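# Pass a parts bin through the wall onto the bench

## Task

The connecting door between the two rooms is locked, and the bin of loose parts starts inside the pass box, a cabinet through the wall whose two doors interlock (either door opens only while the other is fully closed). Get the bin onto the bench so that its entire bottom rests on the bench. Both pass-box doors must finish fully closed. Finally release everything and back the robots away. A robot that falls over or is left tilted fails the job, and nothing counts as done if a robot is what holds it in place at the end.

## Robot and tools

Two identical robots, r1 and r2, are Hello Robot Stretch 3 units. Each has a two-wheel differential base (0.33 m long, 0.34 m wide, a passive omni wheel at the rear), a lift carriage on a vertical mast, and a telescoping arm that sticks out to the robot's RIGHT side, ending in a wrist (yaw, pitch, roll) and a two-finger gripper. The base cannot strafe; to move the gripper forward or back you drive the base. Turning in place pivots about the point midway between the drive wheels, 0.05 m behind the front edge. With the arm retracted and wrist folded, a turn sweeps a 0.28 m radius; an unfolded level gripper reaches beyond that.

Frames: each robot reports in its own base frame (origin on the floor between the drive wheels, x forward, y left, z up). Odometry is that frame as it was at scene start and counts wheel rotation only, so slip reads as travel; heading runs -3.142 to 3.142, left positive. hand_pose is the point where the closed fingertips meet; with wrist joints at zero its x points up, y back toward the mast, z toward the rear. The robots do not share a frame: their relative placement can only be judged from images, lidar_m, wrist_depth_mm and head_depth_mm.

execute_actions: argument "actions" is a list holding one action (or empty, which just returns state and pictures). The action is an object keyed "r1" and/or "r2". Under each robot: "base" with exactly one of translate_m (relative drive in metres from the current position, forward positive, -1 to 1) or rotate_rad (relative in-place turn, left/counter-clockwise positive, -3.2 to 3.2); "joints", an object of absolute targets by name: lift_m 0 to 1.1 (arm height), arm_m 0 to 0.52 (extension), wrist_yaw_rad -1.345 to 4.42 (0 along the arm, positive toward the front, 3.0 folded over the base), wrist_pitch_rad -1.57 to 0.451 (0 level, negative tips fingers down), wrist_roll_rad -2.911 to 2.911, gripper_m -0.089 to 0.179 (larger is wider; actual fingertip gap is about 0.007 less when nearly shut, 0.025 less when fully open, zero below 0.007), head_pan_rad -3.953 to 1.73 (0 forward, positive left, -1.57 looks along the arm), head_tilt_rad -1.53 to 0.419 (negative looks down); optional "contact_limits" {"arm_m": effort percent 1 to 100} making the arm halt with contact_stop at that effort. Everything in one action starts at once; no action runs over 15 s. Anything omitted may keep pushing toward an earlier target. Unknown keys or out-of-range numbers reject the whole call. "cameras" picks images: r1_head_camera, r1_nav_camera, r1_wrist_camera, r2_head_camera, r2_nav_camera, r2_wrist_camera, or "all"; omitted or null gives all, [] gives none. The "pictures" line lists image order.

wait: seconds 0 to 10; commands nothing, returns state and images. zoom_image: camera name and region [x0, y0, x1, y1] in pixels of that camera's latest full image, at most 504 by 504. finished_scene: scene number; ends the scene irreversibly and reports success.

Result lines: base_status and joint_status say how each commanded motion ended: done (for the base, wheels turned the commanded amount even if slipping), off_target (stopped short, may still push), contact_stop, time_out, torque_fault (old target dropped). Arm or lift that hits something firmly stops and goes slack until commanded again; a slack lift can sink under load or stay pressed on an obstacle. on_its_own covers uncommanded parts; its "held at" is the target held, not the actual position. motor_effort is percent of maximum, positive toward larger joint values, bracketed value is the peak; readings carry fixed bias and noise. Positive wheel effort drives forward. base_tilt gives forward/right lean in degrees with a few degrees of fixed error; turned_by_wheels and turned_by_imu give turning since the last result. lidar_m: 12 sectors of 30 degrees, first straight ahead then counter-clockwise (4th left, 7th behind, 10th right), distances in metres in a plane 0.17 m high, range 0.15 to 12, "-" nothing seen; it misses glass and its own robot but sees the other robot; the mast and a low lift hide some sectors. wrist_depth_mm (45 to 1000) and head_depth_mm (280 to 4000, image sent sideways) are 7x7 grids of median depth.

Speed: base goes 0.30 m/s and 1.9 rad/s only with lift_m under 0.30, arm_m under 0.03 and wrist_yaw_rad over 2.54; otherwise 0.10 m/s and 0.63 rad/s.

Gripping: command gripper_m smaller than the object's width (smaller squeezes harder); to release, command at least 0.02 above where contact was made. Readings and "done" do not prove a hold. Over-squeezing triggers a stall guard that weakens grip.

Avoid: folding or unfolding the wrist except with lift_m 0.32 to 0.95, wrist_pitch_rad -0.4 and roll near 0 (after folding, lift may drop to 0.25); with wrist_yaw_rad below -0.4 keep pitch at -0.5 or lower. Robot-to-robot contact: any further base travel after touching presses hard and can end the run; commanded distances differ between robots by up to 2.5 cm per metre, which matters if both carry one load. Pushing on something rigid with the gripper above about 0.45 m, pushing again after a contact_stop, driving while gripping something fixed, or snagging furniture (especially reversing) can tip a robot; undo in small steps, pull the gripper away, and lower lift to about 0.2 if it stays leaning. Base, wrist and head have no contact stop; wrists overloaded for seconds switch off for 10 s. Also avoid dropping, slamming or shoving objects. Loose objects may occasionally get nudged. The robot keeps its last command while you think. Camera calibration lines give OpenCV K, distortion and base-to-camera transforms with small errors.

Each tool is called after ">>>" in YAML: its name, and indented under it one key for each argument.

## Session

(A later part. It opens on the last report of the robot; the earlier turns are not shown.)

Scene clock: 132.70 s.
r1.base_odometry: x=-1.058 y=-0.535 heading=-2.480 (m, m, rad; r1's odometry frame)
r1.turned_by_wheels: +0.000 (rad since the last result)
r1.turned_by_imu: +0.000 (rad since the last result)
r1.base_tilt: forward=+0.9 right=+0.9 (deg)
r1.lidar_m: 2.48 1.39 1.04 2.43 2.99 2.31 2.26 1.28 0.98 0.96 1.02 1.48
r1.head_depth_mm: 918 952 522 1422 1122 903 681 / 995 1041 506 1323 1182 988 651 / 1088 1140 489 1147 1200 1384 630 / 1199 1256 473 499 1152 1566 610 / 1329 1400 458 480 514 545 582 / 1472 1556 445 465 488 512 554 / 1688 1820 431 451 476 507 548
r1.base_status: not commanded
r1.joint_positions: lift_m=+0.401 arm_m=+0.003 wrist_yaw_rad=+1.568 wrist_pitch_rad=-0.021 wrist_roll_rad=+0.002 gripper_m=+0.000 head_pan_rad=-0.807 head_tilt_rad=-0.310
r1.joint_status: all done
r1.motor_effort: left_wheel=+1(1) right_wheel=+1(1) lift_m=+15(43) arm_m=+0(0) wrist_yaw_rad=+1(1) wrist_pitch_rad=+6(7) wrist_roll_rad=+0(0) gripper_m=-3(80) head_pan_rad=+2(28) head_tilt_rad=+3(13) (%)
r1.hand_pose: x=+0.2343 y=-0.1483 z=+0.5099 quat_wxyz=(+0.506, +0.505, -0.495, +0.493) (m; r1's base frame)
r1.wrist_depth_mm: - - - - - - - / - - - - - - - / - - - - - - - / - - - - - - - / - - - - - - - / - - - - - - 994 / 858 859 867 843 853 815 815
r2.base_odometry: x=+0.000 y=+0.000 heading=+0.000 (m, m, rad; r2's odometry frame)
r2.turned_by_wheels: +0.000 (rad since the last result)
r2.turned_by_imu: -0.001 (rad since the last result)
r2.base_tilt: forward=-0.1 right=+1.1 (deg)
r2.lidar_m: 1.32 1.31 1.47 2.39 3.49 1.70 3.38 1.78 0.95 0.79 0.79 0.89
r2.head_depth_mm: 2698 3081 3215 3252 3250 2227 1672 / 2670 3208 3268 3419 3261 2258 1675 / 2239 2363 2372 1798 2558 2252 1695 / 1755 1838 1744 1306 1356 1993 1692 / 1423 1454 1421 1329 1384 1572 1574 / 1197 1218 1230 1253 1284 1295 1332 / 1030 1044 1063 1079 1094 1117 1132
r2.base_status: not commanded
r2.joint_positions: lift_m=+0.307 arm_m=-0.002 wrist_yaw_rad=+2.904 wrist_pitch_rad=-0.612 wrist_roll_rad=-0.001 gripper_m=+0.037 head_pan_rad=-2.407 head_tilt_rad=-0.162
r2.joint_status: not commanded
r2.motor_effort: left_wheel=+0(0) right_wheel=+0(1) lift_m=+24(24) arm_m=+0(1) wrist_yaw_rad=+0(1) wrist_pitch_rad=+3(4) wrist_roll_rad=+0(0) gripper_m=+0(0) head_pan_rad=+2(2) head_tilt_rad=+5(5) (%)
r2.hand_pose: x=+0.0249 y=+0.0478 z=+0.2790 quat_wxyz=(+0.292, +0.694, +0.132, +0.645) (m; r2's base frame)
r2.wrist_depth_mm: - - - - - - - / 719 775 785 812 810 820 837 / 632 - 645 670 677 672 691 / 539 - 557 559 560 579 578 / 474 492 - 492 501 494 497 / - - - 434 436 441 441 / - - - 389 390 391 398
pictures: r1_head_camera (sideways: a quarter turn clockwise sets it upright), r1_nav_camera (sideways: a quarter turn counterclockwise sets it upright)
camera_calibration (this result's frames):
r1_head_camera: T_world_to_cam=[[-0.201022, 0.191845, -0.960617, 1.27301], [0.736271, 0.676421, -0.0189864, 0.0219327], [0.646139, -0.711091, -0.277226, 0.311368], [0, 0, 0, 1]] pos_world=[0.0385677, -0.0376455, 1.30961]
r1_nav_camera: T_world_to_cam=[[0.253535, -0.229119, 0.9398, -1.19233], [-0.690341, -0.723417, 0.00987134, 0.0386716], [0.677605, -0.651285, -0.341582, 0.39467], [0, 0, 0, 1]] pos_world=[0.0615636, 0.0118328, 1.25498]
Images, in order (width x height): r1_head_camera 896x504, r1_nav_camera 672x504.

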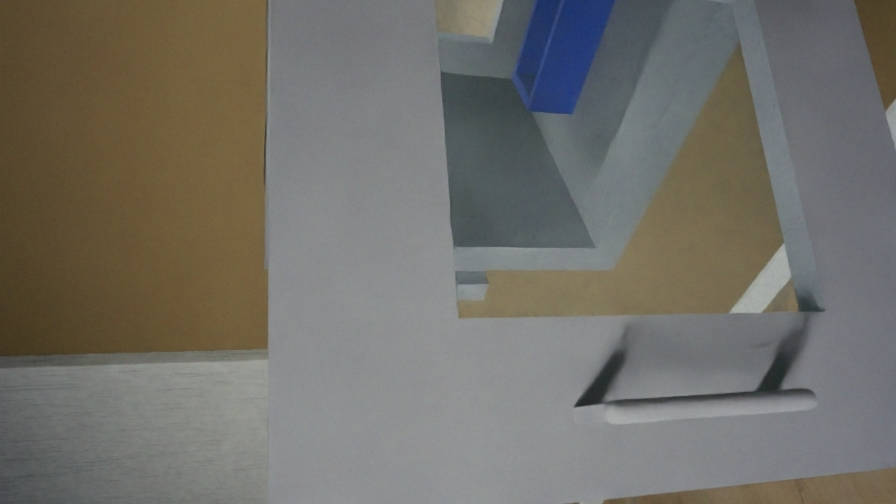

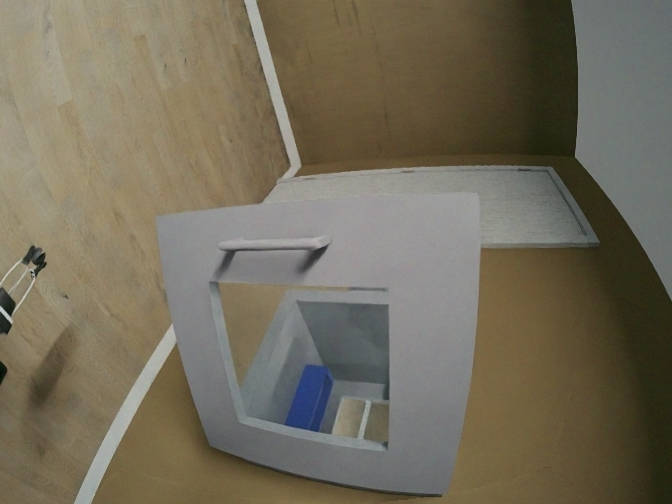

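>>> execute_actions:
  actions:
    - {"r1":{"base":{"rotate_rad":0.3}}}
  cameras: []

>>> execute_actions:
  actions:
    - {"r1":{"base":{"translate_m":0.45}}}
  cameras: []

>>> execute_actions:
  actions:
    - {"r1":{"base":{"rotate_rad":-0.26},"joints":{"head_pan_rad":-1.57,"head_tilt_rad":-0.5}}}
  cameras: []

>>> execute_actions:
  actions:
    - {"r1":{"base":{"translate_m":0.5}}}
  cameras: ["r1_head_camera","r1_nav_camera"]

Scene clock: 142.40 s.
r1.base_odometry: x=-1.058 y=-0.535 heading=-2.180 (m, m, rad; r1's odometry frame)
r1.turned_by_wheels: +0.300 (rad since the last result)
r1.turned_by_imu: +0.303 (rad since the last result)
r1.base_tilt: forward=+0.8 right=+0.9 (deg)
r1.lidar_m: 2.51 1.39 1.04 3.34 2.48 2.26 1.64 1.05 0.96 0.97 1.20 2.34
r1.head_depth_mm: 1182 1212 451 473 1098 1375 585 / 1345 1391 452 474 1435 1557 580 / 1530 1597 453 474 498 530 570 / 1834 1921 453 475 503 531 571 / 2294 2390 2532 2715 2703 2014 1569 / 2253 2345 2455 2607 2660 2033 1568 / 2147 2255 2360 2468 2548 2015 1567
r1.base_status: done
r1.joint_positions: lift_m=+0.401 arm_m=+0.003 wrist_yaw_rad=+1.568 wrist_pitch_rad=-0.021 wrist_roll_rad=+0.002 gripper_m=+0.000 head_pan_rad=-0.807 head_tilt_rad=-0.310
r1.joint_status: not commanded
r1.motor_effort: left_wheel=-2(6) right_wheel=+3(5) lift_m=+15(15) arm_m=+0(0) wrist_yaw_rad=+1(2) wrist_pitch_rad=+6(6) wrist_roll_rad=+0(0) gripper_m=-2(3) head_pan_rad=+1(2) head_tilt_rad=+3(3) (%)
r1.hand_pose: x=+0.2343 y=-0.1482 z=+0.5099 quat_wxyz=(+0.506, +0.505, -0.495, +0.494) (m; r1's base frame)
r1.wrist_depth_mm: - - - - - - - / - - - - - - - / - - - - - - - / - - - - - - - / - - - - - - - / - - - - - - - / 890 867 854 833 845 811 824
r2.base_odometry: x=+0.000 y=+0.000 heading=+0.000 (m, m, rad; r2's odometry frame)
r2.turned_by_wheels: +0.000 (rad since the last result)
r2.turned_by_imu: -0.001 (rad since the last result)
r2.base_tilt: forward=+0.0 right=+1.1 (deg)
r2.lidar_m: 1.31 1.31 1.47 2.39 3.47 1.70 3.39 1.78 0.95 0.79 0.79 0.89
r2.head_depth_mm: 2675 3076 3167 3250 3342 2225 1670 / 2700 3173 3285 3407 3259 2258 1679 / 2230 2334 2375 1800 2598 2232 1674 / 1769 1800 1723 1304 1358 1964 1704 / 1431 1452 1419 1318 1377 1585 1577 / 1198 1223 1237 1263 1285 1313 1331 / 1037 1048 1062 1077 1090 1109 1128
r2.base_status: not commanded
r2.joint_positions: lift_m=+0.307 arm_m=-0.002 wrist_yaw_rad=+2.904 wrist_pitch_rad=-0.612 wrist_roll_rad=-0.001 gripper_m=+0.037 head_pan_rad=-2.407 head_tilt_rad=-0.162
r2.joint_status: not commanded
r2.motor_effort: left_wheel=+0(0) right_wheel=-2(1) lift_m=+24(24) arm_m=+1(1) wrist_yaw_rad=+0(0) wrist_pitch_rad=+4(4) wrist_roll_rad=+1(0) gripper_m=+0(0) head_pan_rad=+2(3) head_tilt_rad=+5(5) (%)
r2.hand_pose: x=+0.0249 y=+0.0478 z=+0.2790 quat_wxyz=(+0.292, +0.694, +0.132, +0.645) (m; r2's base frame)
r2.wrist_depth_mm: - - - - - - - / 731 788 795 799 816 836 831 / 618 - 655 640 664 674 685 / 539 - 562 567 579 577 578 / 473 493 - 502 498 499 514 / - - - 418 441 447 448 / - - - 388 391 395 397
pictures: none
No camera images: the call's "cameras" was empty. Leave "cameras" out to get every camera's image.

Scene clock: 147.90 s.
r1.base_odometry: x=-1.316 y=-0.904 heading=-2.181 (m, m, rad; r1's odometry frame)
r1.turned_by_wheels: +0.000 (rad since the last result)
r1.turned_by_imu: +0.000 (rad since the last result)
r1.base_tilt: forward=+0.8 right=+0.9 (deg)
r1.lidar_m: 2.08 1.00 0.82 3.18 2.94 2.68 1.92 1.23 1.12 1.13 1.40 2.07
r1.head_depth_mm: 1361 1400 1445 1486 1539 1594 1552 / 1543 1602 1658 1722 1786 1821 1571 / 1766 1877 1952 2037 2130 2023 1569 / 2041 2134 2248 2370 2477 2013 1567 / 1955 2046 2138 2275 2392 2025 1562 / 1858 1932 2042 2136 2260 2027 1564 / 1777 1850 1952 2040 2138 2027 1559
r1.base_status: done
r1.joint_positions: lift_m=+0.401 arm_m=+0.003 wrist_yaw_rad=+1.568 wrist_pitch_rad=-0.021 wrist_roll_rad=+0.002 gripper_m=+0.000 head_pan_rad=-0.807 head_tilt_rad=-0.310
r1.joint_status: not commanded
r1.motor_effort: left_wheel=-2(3) right_wheel=+3(5) lift_m=+15(15) arm_m=+0(0) wrist_yaw_rad=+2(2) wrist_pitch_rad=+6(6) wrist_roll_rad=+0(0) gripper_m=-3(3) head_pan_rad=+2(2) head_tilt_rad=+4(3) (%)
r1.hand_pose: x=+0.2343 y=-0.1482 z=+0.5099 quat_wxyz=(+0.506, +0.505, -0.495, +0.494) (m; r1's base frame)
r1.wrist_depth_mm: - - - - - - - / - - - - - - - / - - - - - - - / - - - - - - - / - - - - - - - / 915 - - - - - - / 874 852 869 840 829 811 808
r2.base_odometry: x=+0.000 y=+0.000 heading=+0.000 (m, m, rad; r2's odometry frame)
r2.turned_by_wheels: +0.000 (rad since the last result)
r2.turned_by_imu: -0.001 (rad since the last result)
r2.base_tilt: forward=-0.2 right=+1.1 (deg)
r2.lidar_m: 1.31 1.31 1.47 2.39 3.48 1.71 3.41 1.78 0.95 0.79 0.79 0.88
r2.head_depth_mm: 2735 3075 3178 3311 3332 2252 1680 / 2647 3194 3279 3405 3241 2256 1679 / 2258 2321 2344 1817 2539 2245 1680 / 1771 1825 1758 1314 1355 1980 1680 / 1440 1454 1425 1312 1381 1577 1593 / 1201 1221 1241 1263 1281 1303 1331 / 1035 1051 1059 1068 1098 1107 1135
r2.base_status: not commanded
r2.joint_positions: lift_m=+0.307 arm_m=-0.002 wrist_yaw_rad=+2.904 wrist_pitch_rad=-0.612 wrist_roll_rad=-0.001 gripper_m=+0.037 head_pan_rad=-2.407 head_tilt_rad=-0.162
r2.joint_status: not commanded
r2.motor_effort: left_wheel=+0(0) right_wheel=-1(1) lift_m=+24(24) arm_m=+2(1) wrist_yaw_rad=+0(0) wrist_pitch_rad=+4(4) wrist_roll_rad=+0(0) gripper_m=+0(0) head_pan_rad=+2(2) head_tilt_rad=+5(5) (%)
r2.hand_pose: x=+0.0249 y=+0.0478 z=+0.2790 quat_wxyz=(+0.292, +0.694, +0.132, +0.645) (m; r2's base frame)
r2.wrist_depth_mm: - - - - - - - / 739 796 796 781 804 817 810 / 630 - 651 659 667 673 667 / 544 - 546 555 562 581 575 / 481 493 - 487 500 501 499 / - - - 426 432 439 439 / - - - 393 392 390 400
pictures: none
No camera images: the call's "cameras" was empty. Leave "cameras" out to get every camera's image.

Scene clock: 149.33 s.
r1.base_odometry: x=-1.316 y=-0.904 heading=-2.440 (m, m, rad; r1's odometry frame)
r1.turned_by_wheels: -0.260 (rad since the last result)
r1.turned_by_imu: -0.263 (rad since the last result)
r1.base_tilt: forward=+0.8 right=+0.9 (deg)
r1.lidar_m: 2.07 2.23 1.00 0.82 3.41 2.72 2.68 1.45 1.14 1.12 1.21 1.78
r1.head_depth_mm: 923 611 766 931 1303 1462 1352 / 929 466 904 1080 862 1475 1350 / 924 378 421 471 497 596 1314 / 933 317 347 384 428 486 560 / 941 325 355 1111 1326 1490 1306 / 946 1017 1122 1105 1383 1526 1343 / 955 848 921 1228 1396 1534 1332
r1.base_status: done
r1.joint_positions: lift_m=+0.401 arm_m=+0.003 wrist_yaw_rad=+1.569 wrist_pitch_rad=-0.021 wrist_roll_rad=+0.002 gripper_m=+0.000 head_pan_rad=-1.563 head_tilt_rad=-0.494
r1.joint_status: all done
r1.motor_effort: left_wheel=+4(8) right_wheel=-2(6) lift_m=+15(15) arm_m=+0(0) wrist_yaw_rad=+2(2) wrist_pitch_rad=+6(7) wrist_roll_rad=+0(0) gripper_m=-3(2) head_pan_rad=-3(29) head_tilt_rad=-1(13) (%)
r1.hand_pose: x=+0.2343 y=-0.1482 z=+0.5099 quat_wxyz=(+0.506, +0.505, -0.495, +0.494) (m; r1's base frame)
r1.wrist_depth_mm: - - - - - - - / - - - - - - - / - - - - - - - / - - - - - - - / - - - - - - - / - - - - - - - / 897 852 865 856 838 813 805
r2.base_odometry: x=+0.000 y=+0.000 heading=+0.000 (m, m, rad; r2's odometry frame)
r2.turned_by_wheels: +0.000 (rad since the last result)
r2.turned_by_imu: +0.000 (rad since the last result)
r2.base_tilt: forward=+0.0 right=+1.1 (deg)
r2.lidar_m: 1.31 1.31 1.47 2.39 3.47 1.70 3.39 1.78 0.95 0.79 0.79 0.88
r2.head_depth_mm: 2705 3058 3187 3295 3327 2252 1684 / 2719 3167 3281 3395 3178 2217 1682 / 2239 2299 2378 1817 2564 2262 1670 / 1773 1799 1741 1305 1347 1980 1685 / 1438 1449 1422 1316 1378 1575 1580 / 1200 1206 1237 1263 1279 1302 1332 / 1033 1043 1061 1080 1099 1113 1125
r2.base_status: not commanded
r2.joint_positions: lift_m=+0.307 arm_m=-0.002 wrist_yaw_rad=+2.904 wrist_pitch_rad=-0.612 wrist_roll_rad=-0.001 gripper_m=+0.037 head_pan_rad=-2.407 head_tilt_rad=-0.162
r2.joint_status: not commanded
r2.motor_effort: left_wheel=+0(0) right_wheel=-1(1) lift_m=+24(24) arm_m=+1(1) wrist_yaw_rad=+0(0) wrist_pitch_rad=+4(4) wrist_roll_rad=+0(0) gripper_m=+0(0) head_pan_rad=+2(2) head_tilt_rad=+5(5) (%)
r2.hand_pose: x=+0.0249 y=+0.0478 z=+0.2790 quat_wxyz=(+0.292, +0.694, +0.132, +0.645) (m; r2's base frame)
r2.wrist_depth_mm: - - - - - - - / 744 782 778 776 803 817 841 / 631 - 636 659 672 693 683 / 556 - 562 551 577 583 595 / 472 492 - 495 499 496 504 / - - - 427 436 438 452 / - - - 386 390 394 399
pictures: none
No camera images: the call's "cameras" was empty. Leave "cameras" out to get every camera's image.

Scene clock: 155.33 s.
r1.base_odometry: x=-1.698 y=-1.227 heading=-2.440 (m, m, rad; r1's odometry frame)
r1.turned_by_wheels: +0.000 (rad since the last result)
r1.turned_by_imu: +0.001 (rad since the last result)
r1.base_tilt: forward=+0.8 right=+0.9 (deg)
r1.lidar_m: 1.57 1.69 0.78 0.77 3.34 3.21 3.15 1.51 1.19 1.18 1.24 1.59
r1.head_depth_mm: 967 1359 - 1255 1370 1514 1350 / 979 877 941 1057 1388 1531 1355 / 984 1066 1145 1267 1406 1539 1351 / 992 1071 1171 1283 1424 1547 1344 / 998 1084 1181 1292 1435 1564 1345 / 1007 1093 1184 1288 1445 1568 1337 / 997 1077 1169 1303 1445 1571 1337
r1.base_status: done
r1.joint_positions: lift_m=+0.401 arm_m=+0.003 wrist_yaw_rad=+1.569 wrist_pitch_rad=-0.021 wrist_roll_rad=+0.002 gripper_m=+0.000 head_pan_rad=-1.563 head_tilt_rad=-0.494
r1.joint_status: not commanded
r1.motor_effort: left_wheel=+3(9) right_wheel=-2(3) lift_m=+15(15) arm_m=+0(0) wrist_yaw_rad=+1(2) wrist_pitch_rad=+6(7) wrist_roll_rad=+0(0) gripper_m=-2(2) head_pan_rad=-2(3) head_tilt_rad=-3(2) (%)
r1.hand_pose: x=+0.2343 y=-0.1482 z=+0.5099 quat_wxyz=(+0.506, +0.505, -0.495, +0.494) (m; r1's base frame)
r1.wrist_depth_mm: - - - - - - - / - - - - - - - / - - - - - - - / - - - - - - - / - - - - - - - / - - - - - - - / 883 878 855 838 835 833 797
r2.base_odometry: x=+0.000 y=+0.000 heading=+0.000 (m, m, rad; r2's odometry frame)
r2.turned_by_wheels: +0.000 (rad since the last result)
r2.turned_by_imu: -0.002 (rad since the last result)
r2.base_tilt: forward=-0.1 right=+1.0 (deg)
r2.lidar_m: 1.31 1.31 1.47 2.39 3.49 1.71 3.41 1.78 0.95 0.79 0.79 0.88
r2.head_depth_mm: 2696 3090 3176 3314 3266 2213 1655 / 2655 3165 3281 3429 3276 2234 1666 / 2246 2323 2383 1827 2566 2273 1683 / 1757 1804 1744 1310 1356 1976 1682 / 1415 1449 1424 1312 1384 1570 1584 / 1205 1210 1237 1262 1281 1302 1338 / 1034 1048 1058 1074 1100 1115 1123
r2.base_status: not commanded
r2.joint_positions: lift_m=+0.307 arm_m=-0.002 wrist_yaw_rad=+2.904 wrist_pitch_rad=-0.612 wrist_roll_rad=-0.001 gripper_m=+0.037 head_pan_rad=-2.407 head_tilt_rad=-0.162
r2.joint_status: not commanded
r2.motor_effort: left_wheel=+0(0) right_wheel=-1(1) lift_m=+24(24) arm_m=+1(1) wrist_yaw_rad=+0(0) wrist_pitch_rad=+4(4) wrist_roll_rad=+1(0) gripper_m=+0(0) head_pan_rad=+2(2) head_tilt_rad=+5(5) (%)
r2.hand_pose: x=+0.0249 y=+0.0478 z=+0.2790 quat_wxyz=(+0.292, +0.694, +0.132, +0.645) (m; r2's base frame)
r2.wrist_depth_mm: - - - - - - - / 724 800 778 789 816 809 850 / 647 - 649 653 665 665 691 / 555 - 566 568 562 570 589 / 476 486 - 492 491 502 508 / - - - 427 445 446 441 / - - - 393 390 396 395
pictures: r1_head_camera (sideways: a quarter turn clockwise sets it upright), r1_nav_camera (sideways: a quarter turn counterclockwise sets it upright)
camera_calibration (this result's frames):
r1_head_camera: T_world_to_cam=[[-0.016072, 0.448541, -0.893618, 1.18443], [0.999709, -0.00887418, -0.0224344, 0.0248097], [-0.0179929, -0.893718, -0.448268, 0.538011], [0, 0, 0, 1]] pos_world=[0.00391409, -0.0502172, 1.30016]
r1_nav_camera: T_world_to_cam=[[0.028686, -0.506807, 0.861582, -1.08891], [-0.998537, -0.0540511, 0.00145154, 0.0515146], [0.0458338, -0.860363, -0.507616, 0.61458], [0, 0, 0, 1]] pos_world=[0.0545072, -0.020321, 1.25008]
Images, in order (width x height): r1_head_camera 896x504, r1_nav_camera 672x504.

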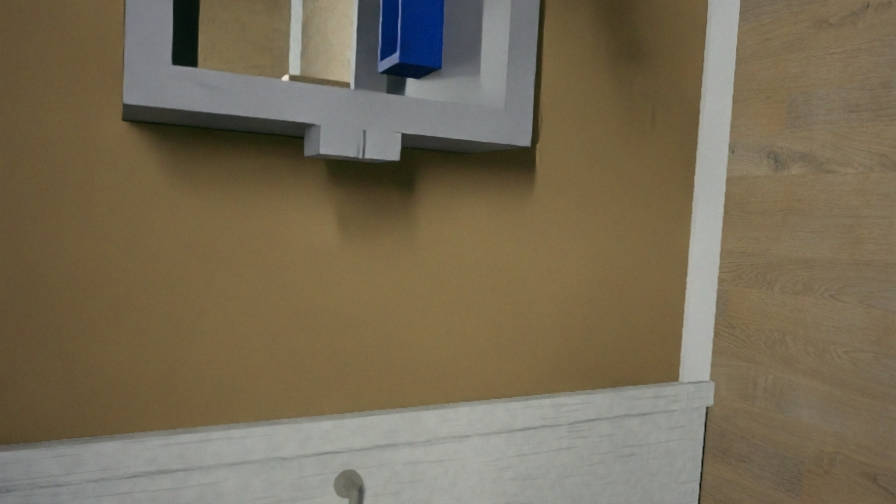

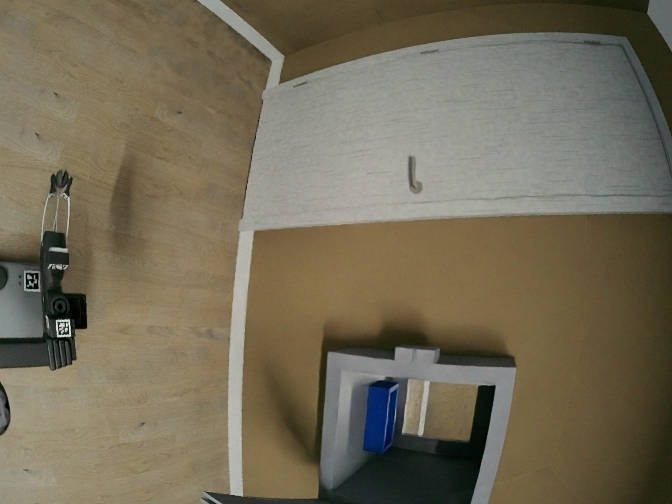

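>>> execute_actions:
  actions:
    - {"r1":{"joints":{"wrist_yaw_rad":0,"lift_m":0.7,"arm_m":0.25}}}
  cameras: []

>>> execute_actions:
  actions:
    - {"r1":{"base":{"translate_m":-0.78}}}
  cameras: ["r1_head_camera","r1_nav_camera"]

Scene clock: 163.70 s.
r1.base_odometry: x=-1.698 y=-1.227 heading=-2.440 (m, m, rad; r1's odometry frame)
r1.turned_by_wheels: +0.000 (rad since the last result)
r1.turned_by_imu: +0.000 (rad since the last result)
r1.base_tilt: forward=+0.8 right=+0.9 (deg)
r1.lidar_m: 1.57 1.69 0.78 0.77 3.37 3.19 3.15 1.51 1.20 1.18 1.24 1.59
r1.head_depth_mm: 966 1355 - 1254 1377 1509 1386 / 975 876 945 1054 1387 1505 - / 983 1061 1148 1271 1402 1507 1258 / 991 1069 1168 1278 1405 - 1274 / 996 1080 1183 1292 1442 1564 1342 / 1009 1090 1187 1293 1442 1561 1334 / 997 1076 1174 1302 1442 1570 1336
r1.base_status: not commanded
r1.joint_positions: lift_m=+0.699 arm_m=+0.250 wrist_yaw_rad=+0.001 wrist_pitch_rad=-0.021 wrist_roll_rad=+0.002 gripper_m=+0.000 head_pan_rad=-1.563 head_tilt_rad=-0.494
r1.joint_status: all done
r1.motor_effort: left_wheel=+3(3) right_wheel=-2(2) lift_m=+51(56) arm_m=+4(4) wrist_yaw_rad=+0(4) wrist_pitch_rad=+6(6) wrist_roll_rad=+0(0) gripper_m=-2(2) head_pan_rad=-2(3) head_tilt_rad=-2(3) (%)
r1.hand_pose: x=-0.0212 y=-0.6504 z=+0.8085 quat_wxyz=(+0.707, +0.008, -0.707, -0.007) (m; r1's base frame)
r1.wrist_depth_mm: 698 677 672 649 631 427 905 / 725 709 702 677 657 451 916 / 751 727 727 689 679 682 679 / 788 766 754 739 709 478 491 / 830 805 783 754 731 705 682 / 877 838 812 - 758 736 699 / 924 868 854 835 798 762 738
r2.base_odometry: x=+0.000 y=+0.000 heading=+0.000 (m, m, rad; r2's odometry frame)
r2.turned_by_wheels: +0.000 (rad since the last result)
r2.turned_by_imu: -0.002 (rad since the last result)
r2.base_tilt: forward=-0.1 right=+1.2 (deg)
r2.lidar_m: 1.31 1.31 1.47 2.39 3.49 1.70 3.42 1.78 0.95 0.79 0.79 0.89
r2.head_depth_mm: 2691 3034 3159 3233 3294 2210 1669 / 2699 3159 3254 3392 3262 2230 1680 / 2226 2293 2343 1800 2555 2248 1682 / 1764 1809 1748 1313 1347 1976 1698 / 1427 1458 1422 1318 1377 1588 1573 / 1203 1218 1233 1259 1286 1310 1335 / 1033 1048 1059 1074 1097 1110 1128
r2.base_status: not commanded
r2.joint_positions: lift_m=+0.307 arm_m=-0.002 wrist_yaw_rad=+2.904 wrist_pitch_rad=-0.612 wrist_roll_rad=-0.001 gripper_m=+0.037 head_pan_rad=-2.407 head_tilt_rad=-0.162
r2.joint_status: not commanded
r2.motor_effort: left_wheel=+0(0) right_wheel=-1(0) lift_m=+24(24) arm_m=+1(0) wrist_yaw_rad=+0(0) wrist_pitch_rad=+3(3) wrist_roll_rad=+1(0) gripper_m=+0(0) head_pan_rad=+3(2) head_tilt_rad=+5(5) (%)
r2.hand_pose: x=+0.0249 y=+0.0478 z=+0.2790 quat_wxyz=(+0.292, +0.694, +0.132, +0.645) (m; r2's base frame)
r2.wrist_depth_mm: - - - - - - - / 735 818 783 827 806 826 849 / 645 - 666 658 688 671 691 / 549 - 549 570 560 562 601 / 474 497 - 488 492 500 508 / - - - 420 441 443 452 / - - - 391 392 395 402
pictures: none
No camera images: the call's "cameras" was empty. Leave "cameras" out to get every camera's image.

Scene clock: 172.50 s.
r1.base_odometry: x=-1.102 y=-0.724 heading=-2.440 (m, m, rad; r1's odometry frame)
r1.turned_by_wheels: +0.000 (rad since the last result)
r1.turned_by_imu: +0.000 (rad since the last result)
r1.base_tilt: forward=+0.8 right=+0.9 (deg)
r1.lidar_m: 2.34 1.20 0.88 2.29 3.08 2.43 2.40 1.40 1.11 1.09 1.18 1.73
r1.head_depth_mm: 894 349 359 370 381 393 412 / 902 435 473 1151 1245 479 - / 907 574 744 1155 830 674 1267 / 917 781 841 917 1018 - 1282 / 911 1322 3328 1218 1326 1490 1340 / 919 1335 - 1220 1343 1499 1339 / 927 1334 1448 1228 1360 1514 1336
r1.base_status: done
r1.joint_positions: lift_m=+0.699 arm_m=+0.250 wrist_yaw_rad=-0.001 wrist_pitch_rad=-0.021 wrist_roll_rad=+0.003 gripper_m=+0.000 head_pan_rad=-1.563 head_tilt_rad=-0.494
r1.joint_status: not commanded
r1.motor_effort: left_wheel=+3(13) right_wheel=-2(21) lift_m=+51(51) arm_m=+3(3) wrist_yaw_rad=+0(1) wrist_pitch_rad=+6(6) wrist_roll_rad=+0(0) gripper_m=-3(3) head_pan_rad=-2(3) head_tilt_rad=-1(2) (%)
r1.hand_pose: x=-0.0216 y=-0.6504 z=+0.8086 quat_wxyz=(+0.706, +0.007, -0.708, -0.008) (m; r1's base frame)
r1.wrist_depth_mm: 638 882 - 362 536 528 517 / 626 884 - 382 562 560 533 / 638 776 707 393 579 571 553 / 582 594 567 403 216 592 573 / 487 463 445 425 194 124 110 / 789 750 731 - 168 119 88 / 825 790 742 730 227 121 86
r2.base_odometry: x=+0.000 y=+0.000 heading=+0.000 (m, m, rad; r2's odometry frame)
r2.turned_by_wheels: +0.000 (rad since the last result)
r2.turned_by_imu: -0.002 (rad since the last result)
r2.base_tilt: forward=-0.1 right=+1.1 (deg)
r2.lidar_m: 1.31 1.31 1.47 2.38 3.49 1.71 3.42 1.78 0.95 0.79 0.79 0.88
r2.head_depth_mm: 2705 3068 3154 3211 3322 2237 1661 / 2665 3139 3286 3450 3255 2242 1676 / 2261 2312 2364 1788 2540 2232 1673 / 1757 1816 1752 1310 1356 1969 1683 / 1434 1455 1426 1321 1379 1584 1575 / 1196 1226 1241 1257 1275 1311 1325 / 1032 1049 1063 1078 1094 1112 1129
r2.base_status: not commanded
r2.joint_positions: lift_m=+0.307 arm_m=-0.002 wrist_yaw_rad=+2.904 wrist_pitch_rad=-0.612 wrist_roll_rad=-0.001 gripper_m=+0.037 head_pan_rad=-2.407 head_tilt_rad=-0.162
r2.joint_status: not commanded
r2.motor_effort: left_wheel=+0(0) right_wheel=-2(1) lift_m=+24(24) arm_m=+1(1) wrist_yaw_rad=+0(0) wrist_pitch_rad=+4(3) wrist_roll_rad=+0(0) gripper_m=+0(0) head_pan_rad=+2(2) head_tilt_rad=+5(5) (%)
r2.hand_pose: x=+0.0249 y=+0.0478 z=+0.2790 quat_wxyz=(+0.292, +0.694, +0.132, +0.645) (m; r2's base frame)
r2.wrist_depth_mm: - - - - - - - / 727 786 809 793 817 808 843 / 642 - 648 652 681 671 692 / 545 - 556 566 573 573 584 / 472 495 - 499 498 498 499 / - - - 421 435 443 445 / - - - 388 392 399 403
pictures: r1_head_camera (sideways: a quarter turn clockwise sets it upright), r1_nav_camera (sideways: a quarter turn counterclockwise sets it upright)
camera_calibration (this result's frames):
r1_head_camera: T_world_to_cam=[[-0.0159618, 0.448859, -0.89346, 1.18423], [0.999707, -0.00911729, -0.0224402, 0.0248173], [-0.0182184, -0.893556, -0.448581, 0.53842], [0, 0, 0, 1]] pos_world=[0.00390148, -0.050216, 1.30014]
r1_nav_camera: T_world_to_cam=[[0.0285611, -0.507116, 0.861404, -1.08868], [-0.998551, -0.0538009, 0.00143534, 0.0515358], [0.0456164, -0.860197, -0.507918, 0.614974], [0, 0, 0, 1]] pos_world=[0.054502, -0.020315, 1.25007]
Images, in order (width x height): r1_head_camera 896x504, r1_nav_camera 672x504.

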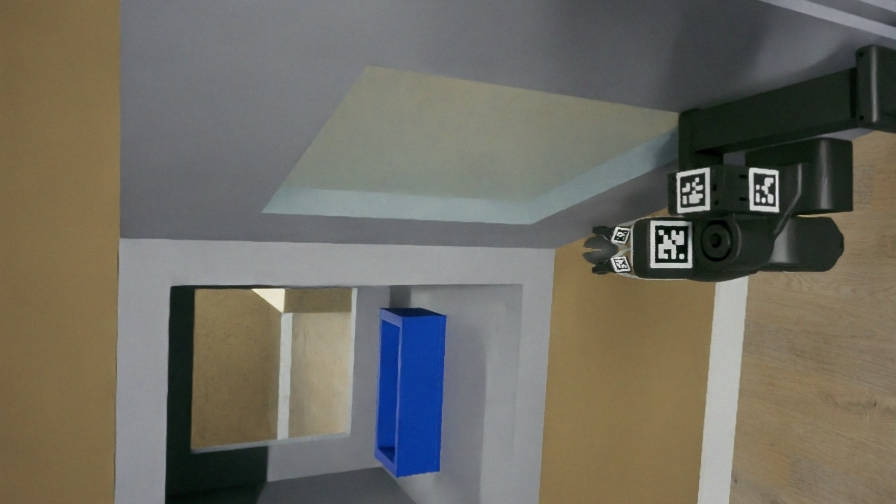

